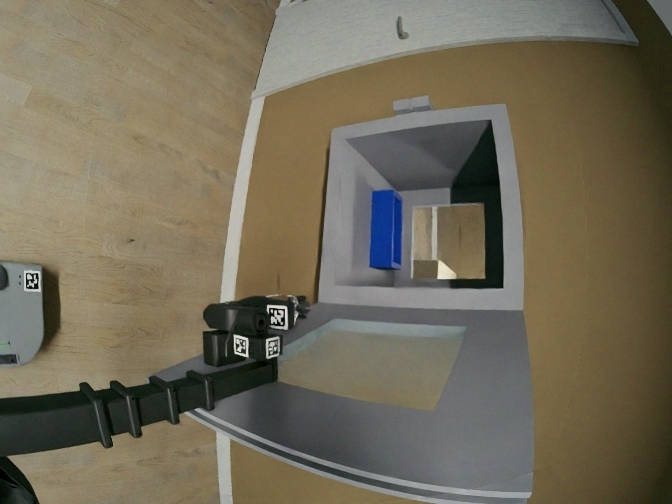

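>>> execute_actions:
  actions:
    - {"r1":{"base":{"translate_m":0.08},"joints":{"arm_m":0.0}}}
  cameras: []

>>> execute_actions:
  actions:
    - {"r1":{"joints":{"lift_m":0.4,"wrist_pitch_rad":-1.1,"wrist_roll_rad":1.57}}}
  cameras: []

>>> execute_actions:
  actions:
    - {"r1":{"base":{"rotate_rad":-0.99}}}
  cameras: []

>>> execute_actions:
  actions:
    - {"r1":{"base":{"translate_m":0.49}}}
  cameras: []

>>> execute_actions:
  actions:
    - {"r1":{"base":{"rotate_rad":0.98}}}
  cameras: ["r1_head_camera","r1_nav_camera"]

Scene clock: 183.43 s.
r1.base_odometry: x=-1.163 y=-0.775 heading=-2.440 (m, m, rad; r1's odometry frame)
r1.turned_by_wheels: +0.000 (rad since the last result)
r1.turned_by_imu: +0.000 (rad since the last result)
r1.base_tilt: forward=+0.8 right=+0.9 (deg)
r1.lidar_m: 2.27 1.14 0.85 0.85 3.17 2.52 2.48 1.42 1.11 1.10 1.19 1.75
r1.head_depth_mm: 899 493 1057 1157 1281 608 572 / 906 613 758 1155 1231 712 1347 / 916 776 841 894 995 1459 1346 / 923 1321 1497 1178 1325 1487 1305 / 923 1324 - 1221 1348 1500 1342 / 925 1348 1525 1224 1351 1493 1340 / 933 1210 1311 1208 1374 1516 1331
r1.base_status: done
r1.joint_positions: lift_m=+0.699 arm_m=+0.003 wrist_yaw_rad=+0.000 wrist_pitch_rad=-0.021 wrist_roll_rad=+0.003 gripper_m=+0.000 head_pan_rad=-1.563 head_tilt_rad=-0.494
r1.joint_status: all done
joint sent to its limit — the command would take r1.arm_m past its lower limit, so that joint was sent only as far as its limit.
r1.motor_effort: left_wheel=+3(8) right_wheel=-1(2) lift_m=+51(51) arm_m=-4(4) wrist_yaw_rad=+1(2) wrist_pitch_rad=+6(6) wrist_roll_rad=+0(0) gripper_m=-2(3) head_pan_rad=-2(2) head_tilt_rad=-2(2) (%)
r1.hand_pose: x=-0.0215 y=-0.4035 z=+0.8086 quat_wxyz=(+0.706, +0.008, -0.708, -0.008) (m; r1's base frame)
r1.wrist_depth_mm: 681 780 - - 601 753 746 / 933 825 - - 613 789 761 / - 801 - 935 560 812 802 / - 738 717 680 477 290 218 / - - 976 954 910 296 211 / - - - - 942 301 213 / - - - - 997 961 217
r2.base_odometry: x=+0.000 y=+0.000 heading=+0.000 (m, m, rad; r2's odometry frame)
r2.turned_by_wheels: +0.000 (rad since the last result)
r2.turned_by_imu: -0.002 (rad since the last result)
r2.base_tilt: forward=-0.1 right=+0.9 (deg)
r2.lidar_m: 1.32 1.31 1.47 2.38 3.49 1.70 3.41 1.78 0.95 0.79 0.79 0.88
r2.head_depth_mm: 2688 3026 3160 3301 3311 2229 1669 / 2700 3176 3292 3429 3222 2251 1674 / 2233 2295 2365 1822 2516 2265 1674 / 1765 1820 1749 1309 1350 1974 1693 / 1430 1443 1420 1320 1390 1581 1586 / 1202 1215 1246 1255 1279 1303 1326 / 1031 1046 1064 1077 1097 1118 1126
r2.base_status: not commanded
r2.joint_positions: lift_m=+0.307 arm_m=-0.002 wrist_yaw_rad=+2.904 wrist_pitch_rad=-0.612 wrist_roll_rad=-0.001 gripper_m=+0.037 head_pan_rad=-2.407 head_tilt_rad=-0.162
r2.joint_status: not commanded
r2.motor_effort: left_wheel=+0(0) right_wheel=+0(1) lift_m=+24(24) arm_m=+1(1) wrist_yaw_rad=+0(0) wrist_pitch_rad=+4(4) wrist_roll_rad=+0(1) gripper_m=+0(0) head_pan_rad=+2(2) head_tilt_rad=+5(5) (%)
r2.hand_pose: x=+0.0249 y=+0.0478 z=+0.2790 quat_wxyz=(+0.292, +0.694, +0.132, +0.645) (m; r2's base frame)
r2.wrist_depth_mm: - - - - - - - / 738 800 779 801 846 835 835 / 635 - 653 673 662 698 685 / 542 - 564 560 572 571 578 / 480 493 - 488 499 503 504 / - - - 424 440 442 452 / - - - 390 390 398 405
pictures: none
No camera images: the call's "cameras" was empty. Leave "cameras" out to get every camera's image.

Scene clock: 187.00 s.
r1.base_odometry: x=-1.163 y=-0.775 heading=-2.440 (m, m, rad; r1's odometry frame)
r1.turned_by_wheels: +0.000 (rad since the last result)
r1.turned_by_imu: +0.000 (rad since the last result)
r1.base_tilt: forward=+0.8 right=+0.9 (deg)
r1.lidar_m: 2.26 1.13 0.86 0.85 3.17 2.52 2.48 1.41 1.12 1.10 1.18 1.74
r1.head_depth_mm: 902 493 1060 1158 1278 608 571 / 906 614 759 1155 1229 712 1347 / 917 774 841 895 994 1468 1349 / 924 1320 1492 1177 1330 1484 1345 / 917 1329 - 1221 1337 1500 1346 / 928 1343 1526 1232 1351 1500 1340 / 933 1216 1306 1207 1366 1519 1330
r1.base_status: not commanded
r1.joint_positions: lift_m=+0.401 arm_m=+0.003 wrist_yaw_rad=+0.000 wrist_pitch_rad=-1.100 wrist_roll_rad=+1.565 gripper_m=+0.000 head_pan_rad=-1.563 head_tilt_rad=-0.494
r1.joint_status: all done
r1.motor_effort: left_wheel=+3(3) right_wheel=-1(1) lift_m=+14(44) arm_m=-3(4) wrist_yaw_rad=+0(0) wrist_pitch_rad=+0(5) wrist_roll_rad=+3(7) gripper_m=-2(3) head_pan_rad=-3(3) head_tilt_rad=-3(2) (%)
r1.hand_pose: x=-0.0216 y=-0.2422 z=+0.3000 quat_wxyz=(+0.003, +0.001, -0.852, -0.523) (m; r1's base frame)
r1.wrist_depth_mm: 731 631 532 462 408 378 - / 730 665 559 481 416 390 - / 772 679 571 493 432 399 - / 816 729 602 509 440 409 - / 828 763 625 539 452 - - / 842 810 669 - 461 419 371 / 879 856 671 560 495 424 379
r2.base_odometry: x=+0.000 y=+0.000 heading=+0.000 (m, m, rad; r2's odometry frame)
r2.turned_by_wheels: +0.000 (rad since the last result)
r2.turned_by_imu: -0.001 (rad since the last result)
r2.base_tilt: forward=-0.1 right=+1.0 (deg)
r2.lidar_m: 1.32 1.31 1.47 2.39 3.46 1.70 3.39 1.78 0.95 0.79 0.79 0.88
r2.head_depth_mm: 2720 3105 3163 3268 3293 2248 1680 / 2670 3118 3313 3390 3259 2215 1680 / 2221 2308 2374 1811 2558 2254 1674 / 1754 1808 1724 1311 1345 1994 1692 / 1431 1457 1417 1315 1384 1589 1565 / 1203 1219 1243 1258 1272 1300 1336 / 1031 1043 1066 1071 1095 1107 1123
r2.base_status: not commanded
r2.joint_positions: lift_m=+0.307 arm_m=-0.002 wrist_yaw_rad=+2.904 wrist_pitch_rad=-0.612 wrist_roll_rad=-0.001 gripper_m=+0.037 head_pan_rad=-2.407 head_tilt_rad=-0.162
r2.joint_status: not commanded
r2.motor_effort: left_wheel=+0(0) right_wheel=-1(1) lift_m=+24(24) arm_m=+1(1) wrist_yaw_rad=+0(0) wrist_pitch_rad=+4(3) wrist_roll_rad=+0(0) gripper_m=+0(0) head_pan_rad=+2(2) head_tilt_rad=+5(5) (%)
r2.hand_pose: x=+0.0249 y=+0.0478 z=+0.2790 quat_wxyz=(+0.292, +0.694, +0.132, +0.645) (m; r2's base frame)
r2.wrist_depth_mm: - - - - - - - / 737 797 781 796 799 839 827 / 640 - 653 654 668 676 692 / 543 - 561 557 565 577 579 / 475 497 - 498 501 505 497 / - - - 428 442 448 449 / - - - 392 390 394 401
pictures: none
No camera images: the call's "cameras" was empty. Leave "cameras" out to get every camera's image.

Scene clock: 189.57 s.
r1.base_odometry: x=-1.163 y=-0.775 heading=+2.853 (m, m, rad; r1's odometry frame)
r1.turned_by_wheels: -0.990 (rad since the last result)
r1.turned_by_imu: -1.001 (rad since the last result)
r1.base_tilt: forward=+0.8 right=+0.9 (deg)
r1.lidar_m: 1.22 1.89 2.26 1.14 0.85 2.26 3.03 2.50 2.48 1.35 1.11 1.10
r1.head_depth_mm: 2230 2371 2552 2692 2139 1655 1357 / 1991 2223 2519 2702 2142 1651 1347 / 1707 1884 2085 2357 2129 1659 1345 / 1508 1635 1801 1975 2035 1642 1345 / 1340 1448 1561 1713 1872 1640 1338 / 1210 1291 1386 1505 1629 1586 1266 / 1104 1162 1212 355 383 428 491
r1.base_status: done
r1.joint_positions: lift_m=+0.401 arm_m=+0.003 wrist_yaw_rad=+0.000 wrist_pitch_rad=-1.100 wrist_roll_rad=+1.565 gripper_m=+0.000 head_pan_rad=-1.563 head_tilt_rad=-0.494
r1.joint_status: not commanded
r1.motor_effort: left_wheel=+3(8) right_wheel=-1(5) lift_m=+14(15) arm_m=-3(4) wrist_yaw_rad=-1(0) wrist_pitch_rad=+0(0) wrist_roll_rad=+3(3) gripper_m=-2(2) head_pan_rad=-3(2) head_tilt_rad=-1(1) (%)
r1.hand_pose: x=-0.0216 y=-0.2422 z=+0.3000 quat_wxyz=(+0.003, +0.001, -0.852, -0.523) (m; r1's base frame)
r1.wrist_depth_mm: 781 630 538 460 408 379 - / 820 660 558 479 421 384 - / 859 704 572 490 430 395 - / 924 737 600 506 443 407 - / 987 755 628 532 455 - - / 949 805 675 - 455 422 373 / 873 844 672 556 496 424 379
r2.base_odometry: x=+0.000 y=+0.000 heading=+0.000 (m, m, rad; r2's odometry frame)
r2.turned_by_wheels: +0.000 (rad since the last result)
r2.turned_by_imu: -0.001 (rad since the last result)
r2.base_tilt: forward=+0.0 right=+1.0 (deg)
r2.lidar_m: 1.32 1.31 1.47 2.38 3.49 1.70 3.40 1.78 0.95 0.79 0.79 0.88
r2.head_depth_mm: 2753 3061 3181 3236 3241 2231 1672 / 2688 3128 3317 3394 3284 2274 1680 / 2233 2331 2360 1821 2514 2246 1687 / 1766 1793 1744 1307 1358 1966 1678 / 1428 1454 1430 1319 1378 1581 1571 / 1191 1223 1239 1265 1284 1307 1330 / 1033 1050 1057 1077 1095 1117 1124
r2.base_status: not commanded
r2.joint_positions: lift_m=+0.307 arm_m=-0.002 wrist_yaw_rad=+2.904 wrist_pitch_rad=-0.612 wrist_roll_rad=-0.001 gripper_m=+0.037 head_pan_rad=-2.407 head_tilt_rad=-0.162
r2.joint_status: not commanded
r2.motor_effort: left_wheel=+0(0) right_wheel=-1(1) lift_m=+24(24) arm_m=+0(0) wrist_yaw_rad=+0(0) wrist_pitch_rad=+4(3) wrist_roll_rad=+1(1) gripper_m=+0(0) head_pan_rad=+2(2) head_tilt_rad=+5(5) (%)
r2.hand_pose: x=+0.0249 y=+0.0478 z=+0.2790 quat_wxyz=(+0.292, +0.694, +0.132, +0.645) (m; r2's base frame)
r2.wrist_depth_mm: - - - - - - - / 732 789 777 795 810 820 856 / 630 - 653 669 669 679 705 / 533 - 559 550 563 579 586 / 480 497 - 490 496 501 502 / - - - 428 438 444 444 / - - - 389 401 396 397
pictures: none
No camera images: the call's "cameras" was empty. Leave "cameras" out to get every camera's image.

Scene clock: 195.63 s.
r1.base_odometry: x=-1.633 y=-0.636 heading=+2.853 (m, m, rad; r1's odometry frame)
r1.turned_by_wheels: +0.000 (rad since the last result)
r1.turned_by_imu: +0.001 (rad since the last result)
r1.base_tilt: forward=+0.8 right=+0.9 (deg)
r1.lidar_m: 0.80 1.24 1.95 2.16 2.00 1.22 3.44 2.81 1.74 0.89 0.73 0.73
r1.head_depth_mm: 1536 379 409 2443 2125 1656 595 / 1284 394 425 1875 2036 604 1253 / 1092 409 443 1529 1736 615 1282 / 962 425 465 1280 1430 640 1311 / 858 443 493 1095 650 668 1340 / 777 462 507 561 628 714 1240 / 707 484 534 583 639 700 1099
r1.base_status: done
r1.joint_positions: lift_m=+0.401 arm_m=+0.003 wrist_yaw_rad=+0.000 wrist_pitch_rad=-1.100 wrist_roll_rad=+1.565 gripper_m=+0.000 head_pan_rad=-1.563 head_tilt_rad=-0.494
r1.joint_status: not commanded
r1.motor_effort: left_wheel=+3(9) right_wheel=-2(4) lift_m=+15(15) arm_m=-3(4) wrist_yaw_rad=+0(0) wrist_pitch_rad=+0(0) wrist_roll_rad=+3(3) gripper_m=-3(3) head_pan_rad=-2(4) head_tilt_rad=-1(1) (%)
r1.hand_pose: x=-0.0216 y=-0.2422 z=+0.3000 quat_wxyz=(+0.003, +0.001, -0.852, -0.523) (m; r1's base frame)
r1.wrist_depth_mm: 773 630 535 464 407 377 - / 808 671 555 479 421 388 - / 841 698 571 493 431 398 - / 783 733 597 514 442 410 - / 709 742 624 532 451 - - / 632 715 675 - 456 422 375 / 575 650 657 572 499 424 377
r2.base_odometry: x=+0.000 y=+0.000 heading=+0.000 (m, m, rad; r2's odometry frame)
r2.turned_by_wheels: +0.000 (rad since the last result)
r2.turned_by_imu: -0.002 (rad since the last result)
r2.base_tilt: forward=-0.2 right=+1.1 (deg)
r2.lidar_m: 1.32 1.31 1.47 2.39 3.49 1.71 3.39 1.78 0.95 0.79 0.79 0.89
r2.head_depth_mm: 2690 3059 3188 3275 3384 2225 1669 / 2682 3109 3300 3385 3260 2252 1686 / 2227 2341 2346 1801 2587 2239 1684 / 1758 1813 1750 1301 1357 1969 1696 / 1433 1458 1428 1324 1381 1586 1558 / 1197 1209 1239 1257 1278 1309 1325 / 1031 1042 1065 1076 1091 1112 1125
r2.base_status: not commanded
r2.joint_positions: lift_m=+0.307 arm_m=-0.002 wrist_yaw_rad=+2.904 wrist_pitch_rad=-0.612 wrist_roll_rad=-0.001 gripper_m=+0.037 head_pan_rad=-2.407 head_tilt_rad=-0.162
r2.joint_status: not commanded
r2.motor_effort: left_wheel=+0(0) right_wheel=-1(1) lift_m=+24(24) arm_m=+1(1) wrist_yaw_rad=+0(0) wrist_pitch_rad=+4(3) wrist_roll_rad=+0(0) gripper_m=+0(0) head_pan_rad=+2(2) head_tilt_rad=+5(5) (%)
r2.hand_pose: x=+0.0249 y=+0.0478 z=+0.2790 quat_wxyz=(+0.292, +0.694, +0.132, +0.645) (m; r2's base frame)
r2.wrist_depth_mm: - - - - - - - / 741 802 788 798 823 814 810 / 646 - 653 666 665 675 689 / 553 - 555 568 585 571 578 / 487 489 - 484 495 503 505 / - - - 429 437 444 444 / - - - 389 392 395 398
pictures: none
No camera images: the call's "cameras" was empty. Leave "cameras" out to get every camera's image.

Scene clock: 198.13 s.
r1.base_odometry: x=-1.633 y=-0.636 heading=-2.450 (m, m, rad; r1's odometry frame)
r1.turned_by_wheels: +0.980 (rad since the last result)
r1.turned_by_imu: +0.991 (rad since the last result)
r1.base_tilt: forward=+0.8 right=+0.9 (deg)
r1.lidar_m: 1.95 2.09 1.30 1.22 3.60 2.84 2.06 0.94 0.74 0.73 0.78 1.13
r1.head_depth_mm: 581 433 1002 1050 884 697 1046 / 585 437 - 1128 859 696 1060 / 584 440 2931 1141 856 696 1072 / 587 444 - 1153 858 696 1092 / 591 447 1045 1117 887 714 1102 / 596 450 755 783 800 711 1120 / 599 454 546 564 615 689 1134
r1.base_status: done
r1.joint_positions: lift_m=+0.401 arm_m=+0.003 wrist_yaw_rad=+0.000 wrist_pitch_rad=-1.101 wrist_roll_rad=+1.565 gripper_m=+0.000 head_pan_rad=-1.563 head_tilt_rad=-0.494
r1.joint_status: not commanded
r1.motor_effort: left_wheel=-2(6) right_wheel=+4(5) lift_m=+15(15) arm_m=-3(3) wrist_yaw_rad=+0(0) wrist_pitch_rad=+0(0) wrist_roll_rad=+3(3) gripper_m=-2(3) head_pan_rad=-3(2) head_tilt_rad=-1(3) (%)
r1.hand_pose: x=-0.0216 y=-0.2422 z=+0.2999 quat_wxyz=(+0.003, +0.001, -0.852, -0.523) (m; r1's base frame)
r1.wrist_depth_mm: 454 553 539 462 405 377 - / 463 555 549 482 421 386 - / 481 579 578 491 429 399 - / 481 596 595 510 437 410 - / 494 606 630 536 451 - - / 504 643 670 - 455 422 373 / 513 659 662 567 494 420 381
r2.base_odometry: x=+0.000 y=+0.000 heading=+0.000 (m, m, rad; r2's odometry frame)
r2.turned_by_wheels: +0.000 (rad since the last result)
r2.turned_by_imu: -0.001 (rad since the last result)
r2.base_tilt: forward=-0.1 right=+1.0 (deg)
r2.lidar_m: 1.32 1.31 1.47 2.39 3.49 1.70 3.40 1.78 0.95 0.79 0.79 0.88
r2.head_depth_mm: 2693 3142 3132 3281 3345 2227 1668 / 2661 3185 3301 3370 3264 2251 1685 / 2238 2306 2370 1800 2571 2243 1695 / 1781 1801 1742 1313 1349 1972 1677 / 1433 1451 1422 1325 1394 1573 1579 / 1194 1220 1242 1253 1284 1300 1327 / 1034 1046 1051 1074 1091 1110 1130
r2.base_status: not commanded
r2.joint_positions: lift_m=+0.307 arm_m=-0.002 wrist_yaw_rad=+2.904 wrist_pitch_rad=-0.612 wrist_roll_rad=-0.001 gripper_m=+0.037 head_pan_rad=-2.407 head_tilt_rad=-0.162
r2.joint_status: not commanded
r2.motor_effort: left_wheel=+0(0) right_wheel=-2(2) lift_m=+24(24) arm_m=+2(0) wrist_yaw_rad=+1(0) wrist_pitch_rad=+4(4) wrist_roll_rad=+0(1) gripper_m=+0(0) head_pan_rad=+2(2) head_tilt_rad=+5(5) (%)
r2.hand_pose: x=+0.0249 y=+0.0478 z=+0.2790 quat_wxyz=(+0.292, +0.694, +0.132, +0.645) (m; r2's base frame)
r2.wrist_depth_mm: - - - - - - - / 749 786 805 781 830 809 842 / 631 - 658 669 657 670 689 / 548 - 560 567 559 570 585 / 481 496 - 504 502 498 505 / - - - 428 442 443 444 / - - - 387 391 392 400
pictures: r1_head_camera (sideways: a quarter turn clockwise sets it upright), r1_nav_camera (sideways: a quarter turn counterclockwise sets it upright)
camera_calibration (this result's frames):
r1_head_camera: T_world_to_cam=[[-0.0159616, 0.44887, -0.893455, 1.18422], [0.999707, -0.00911761, -0.0224405, 0.0248176], [-0.018219, -0.893551, -0.448592, 0.538434], [0, 0, 0, 1]] pos_world=[0.00390145, -0.050216, 1.30014]
r1_nav_camera: T_world_to_cam=[[0.0285609, -0.507127, 0.861398, -1.08867], [-0.998551, -0.0538003, 0.00143477, 0.0515365], [0.0456159, -0.86019, -0.507929, 0.614988], [0, 0, 0, 1]] pos_world=[0.054502, -0.0203143, 1.25007]
Images, in order (width x height): r1_head_camera 896x504, r1_nav_camera 672x504.

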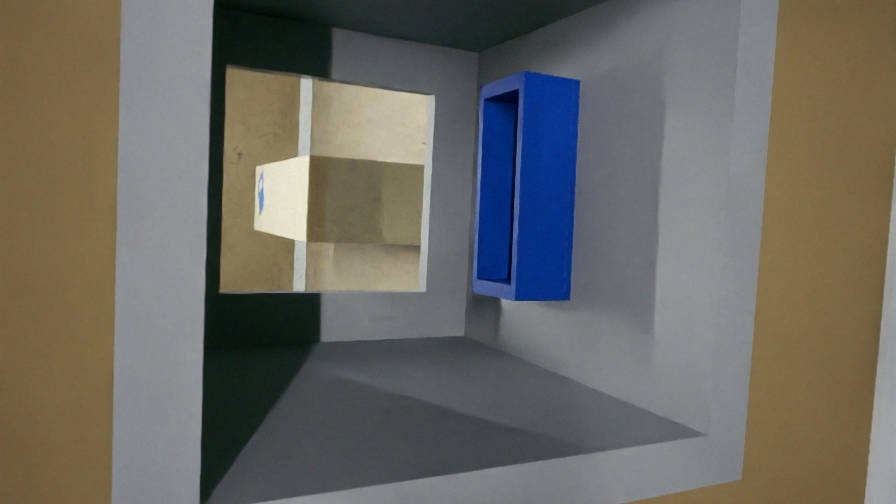

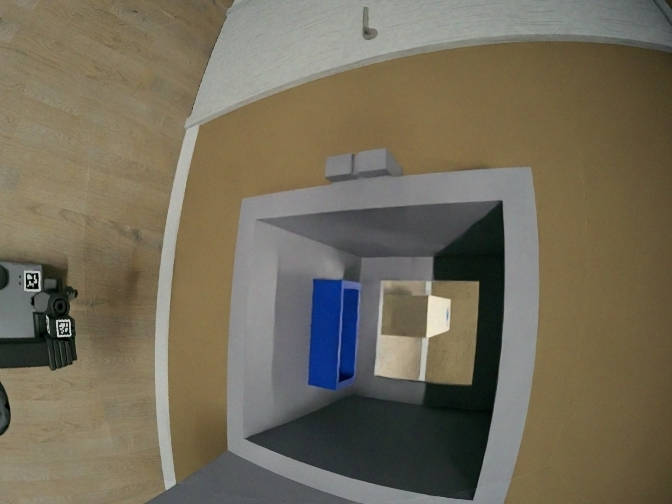

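>>> execute_actions:
  actions:
    - {"r1":{"base":{"translate_m":-0.065},"joints":{"lift_m":0.97,"wrist_pitch_rad":-0.95,"gripper_m":0.06}}}
  cameras: []

>>> execute_actions:
  actions:
    - {"r1":{"joints":{"arm_m":0.515},"contact_limits":{"arm_m":15}}}
  cameras: ["r1_head_camera","r1_wrist_camera"]

Scene clock: 211.40 s.
r1.base_odometry: x=-1.583 y=-0.595 heading=-2.450 (m, m, rad; r1's odometry frame)
r1.turned_by_wheels: +0.000 (rad since the last result)
r1.turned_by_imu: -0.001 (rad since the last result)
r1.base_tilt: forward=+0.9 right=+0.9 (deg)
r1.lidar_m: 2.01 2.17 1.33 1.23 3.50 2.77 2.04 0.93 0.73 0.72 0.77 1.10
r1.head_depth_mm: 577 427 836 808 780 - - / 578 430 1049 1092 874 746 - / 576 434 3237 1135 858 743 - / 582 436 3593 1145 857 716 1083 / 586 441 - 1140 860 694 1094 / 591 443 981 1017 888 711 1108 / 595 448 710 728 747 702 1121
r1.base_status: done
r1.joint_positions: lift_m=+0.969 arm_m=+0.003 wrist_yaw_rad=+0.000 wrist_pitch_rad=-0.960 wrist_roll_rad=+1.565 gripper_m=+0.060 head_pan_rad=-1.563 head_tilt_rad=-0.494
r1.joint_status: all done
r1.motor_effort: left_wheel=-1(7) right_wheel=+3(2) lift_m=+51(55) arm_m=-3(4) wrist_yaw_rad=+1(1) wrist_pitch_rad=+3(3) wrist_roll_rad=+3(3) gripper_m=+0(81) head_pan_rad=-2(2) head_tilt_rad=-2(0) (%)
r1.hand_pose: x=-0.0216 y=-0.2748 z=+0.8841 quat_wxyz=(+0.003, +0.001, -0.887, -0.462) (m; r1's base frame)
r1.wrist_depth_mm: 627 476 395 863 996 857 767 / 498 499 413 914 - 896 - / 537 516 428 942 - 901 - / 578 529 448 999 - 915 807 / 713 552 466 - - 937 837 / 614 588 - - - 952 831 / 487 494 497 - - 978 853
r2.base_odometry: x=+0.000 y=+0.000 heading=+0.000 (m, m, rad; r2's odometry frame)
r2.turned_by_wheels: +0.000 (rad since the last result)
r2.turned_by_imu: -0.002 (rad since the last result)
r2.base_tilt: forward=+0.0 right=+1.0 (deg)
r2.lidar_m: 1.31 1.31 1.47 2.39 3.49 1.70 3.41 1.78 0.95 0.79 0.79 0.88
r2.head_depth_mm: 2690 2961 3133 3313 3315 2203 1662 / 2681 3139 3308 3391 3189 2234 1675 / 2252 2335 2367 1790 2570 2232 1688 / 1760 1800 1737 1310 1345 1979 1682 / 1427 1448 1424 1309 1388 1581 1581 / 1207 1216 1236 1256 1281 1304 1327 / 1037 1050 1061 1078 1098 1110 1125
r2.base_status: not commanded
r2.joint_positions: lift_m=+0.307 arm_m=-0.002 wrist_yaw_rad=+2.904 wrist_pitch_rad=-0.612 wrist_roll_rad=-0.001 gripper_m=+0.037 head_pan_rad=-2.407 head_tilt_rad=-0.162
r2.joint_status: not commanded
r2.motor_effort: left_wheel=+0(0) right_wheel=-1(1) lift_m=+24(24) arm_m=+1(1) wrist_yaw_rad=+0(0) wrist_pitch_rad=+3(3) wrist_roll_rad=+1(1) gripper_m=+0(0) head_pan_rad=+2(2) head_tilt_rad=+5(5) (%)
r2.hand_pose: x=+0.0249 y=+0.0478 z=+0.2790 quat_wxyz=(+0.292, +0.694, +0.132, +0.645) (m; r2's base frame)
r2.wrist_depth_mm: - - - - - - - / 737 797 778 809 823 822 832 / 635 - 635 655 664 682 675 / 547 - 558 566 582 587 587 / 475 503 - 493 497 493 503 / - - - 417 438 431 444 / - - - 393 389 396 400
pictures: none
No camera images: the call's "cameras" was empty. Leave "cameras" out to get every camera's image.

Scene clock: 216.33 s.
r1.base_odometry: x=-1.583 y=-0.595 heading=-2.450 (m, m, rad; r1's odometry frame)
r1.turned_by_wheels: +0.000 (rad since the last result)
r1.turned_by_imu: +0.000 (rad since the last result)
r1.base_tilt: forward=+0.8 right=+0.9 (deg)
r1.lidar_m: 2.02 2.17 1.33 1.23 3.53 2.77 2.05 0.93 0.73 0.72 0.77 1.10
r1.head_depth_mm: 575 426 780 - 799 677 1039 / 574 430 1004 1126 859 697 1048 / 578 433 - 1130 857 694 1067 / 582 436 - 1126 856 693 1079 / 586 440 - 1145 860 693 1093 / 591 444 982 1014 884 713 1110 / 593 447 709 728 745 701 1124
r1.base_status: not commanded
r1.joint_positions: lift_m=+0.969 arm_m=+0.515 wrist_yaw_rad=+0.000 wrist_pitch_rad=-0.959 wrist_roll_rad=+1.567 gripper_m=+0.060 head_pan_rad=-1.563 head_tilt_rad=-0.494
r1.joint_status: all done
r1.motor_effort: left_wheel=-1(2) right_wheel=+2(2) lift_m=+51(51) arm_m=+3(4) wrist_yaw_rad=+0(0) wrist_pitch_rad=+3(3) wrist_roll_rad=+2(3) gripper_m=+0(0) head_pan_rad=-3(2) head_tilt_rad=-2(2) (%)
r1.contact_limits: arm_m 15 (drawing in: default 25, maximum 41; extending or still: default 33, maximum 55)
r1.hand_pose: x=-0.0216 y=-0.7870 z=+0.8843 quat_wxyz=(+0.002, +0.001, -0.887, -0.462) (m; r1's base frame)
r1.wrist_depth_mm: - 362 365 266 191 216 190 / - 370 375 276 205 222 194 / - 390 393 263 220 225 199 / - 410 410 287 218 232 202 / - 423 440 309 258 238 206 / - 415 - 309 209 242 212 / 331 385 415 259 275 243 217
r2.base_odometry: x=+0.000 y=+0.000 heading=+0.000 (m, m, rad; r2's odometry frame)
r2.turned_by_wheels: +0.000 (rad since the last result)
r2.turned_by_imu: -0.001 (rad since the last result)
r2.base_tilt: forward=-0.1 right=+1.1 (deg)
r2.lidar_m: 1.31 1.31 1.47 2.39 3.49 1.70 3.40 1.78 0.94 0.79 0.79 0.88
r2.head_depth_mm: 2700 3104 3105 3283 3288 2227 1673 / 2694 3115 3258 3401 3227 2260 1675 / 2241 2297 2363 1816 2558 2243 1671 / 1765 1823 1741 1296 1358 1983 1668 / 1436 1456 1419 1322 1383 1579 1567 / 1197 1216 1245 1262 1281 1309 1325 / 1040 1046 1065 1075 1089 1121 1122
r2.base_status: not commanded
r2.joint_positions: lift_m=+0.307 arm_m=-0.002 wrist_yaw_rad=+2.904 wrist_pitch_rad=-0.612 wrist_roll_rad=-0.001 gripper_m=+0.037 head_pan_rad=-2.407 head_tilt_rad=-0.162
r2.joint_status: not commanded
r2.motor_effort: left_wheel=+0(0) right_wheel=-1(0) lift_m=+24(24) arm_m=+1(0) wrist_yaw_rad=+0(0) wrist_pitch_rad=+3(4) wrist_roll_rad=+1(1) gripper_m=+0(0) head_pan_rad=+2(2) head_tilt_rad=+5(5) (%)
r2.hand_pose: x=+0.0249 y=+0.0478 z=+0.2790 quat_wxyz=(+0.292, +0.694, +0.132, +0.645) (m; r2's base frame)
r2.wrist_depth_mm: - - - - - - - / 746 797 798 771 813 836 842 / 623 - 651 659 682 677 677 / 553 - 563 565 559 582 593 / 476 493 - 488 486 497 510 / - - - 423 445 439 446 / - - - 391 396 397 397
pictures: r1_head_camera (sideways: a quarter turn clockwise sets it upright), r1_wrist_camera
camera_calibration (this result's frames):
r1_head_camera: T_world_to_cam=[[-0.0159616, 0.44887, -0.893455, 1.18422], [0.999707, -0.00911761, -0.0224405, 0.0248176], [-0.018219, -0.893551, -0.448593, 0.538435], [0, 0, 0, 1]] pos_world=[0.00390145, -0.050216, 1.30014]
r1_wrist_camera: T_world_to_cam=[[0.0221781, 0.815578, -0.578222, 1.15534], [0.983665, 0.0855401, 0.158383, -0.0160981], [0.178635, -0.57229, -0.800359, 0.423359], [0, 0, 0, 1]] pos_world=[-0.0854148, -0.698607, 1.00943]
Images, in order (width x height): r1_head_camera 896x504, r1_wrist_camera 644x364.

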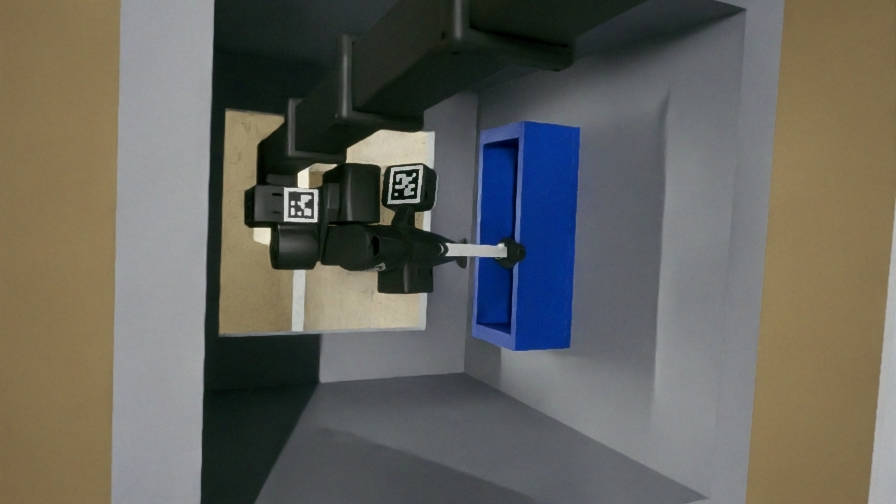

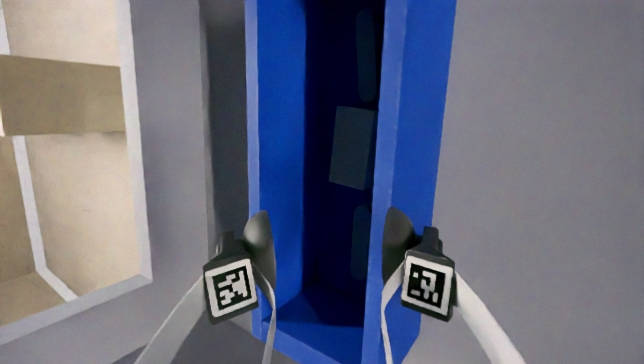

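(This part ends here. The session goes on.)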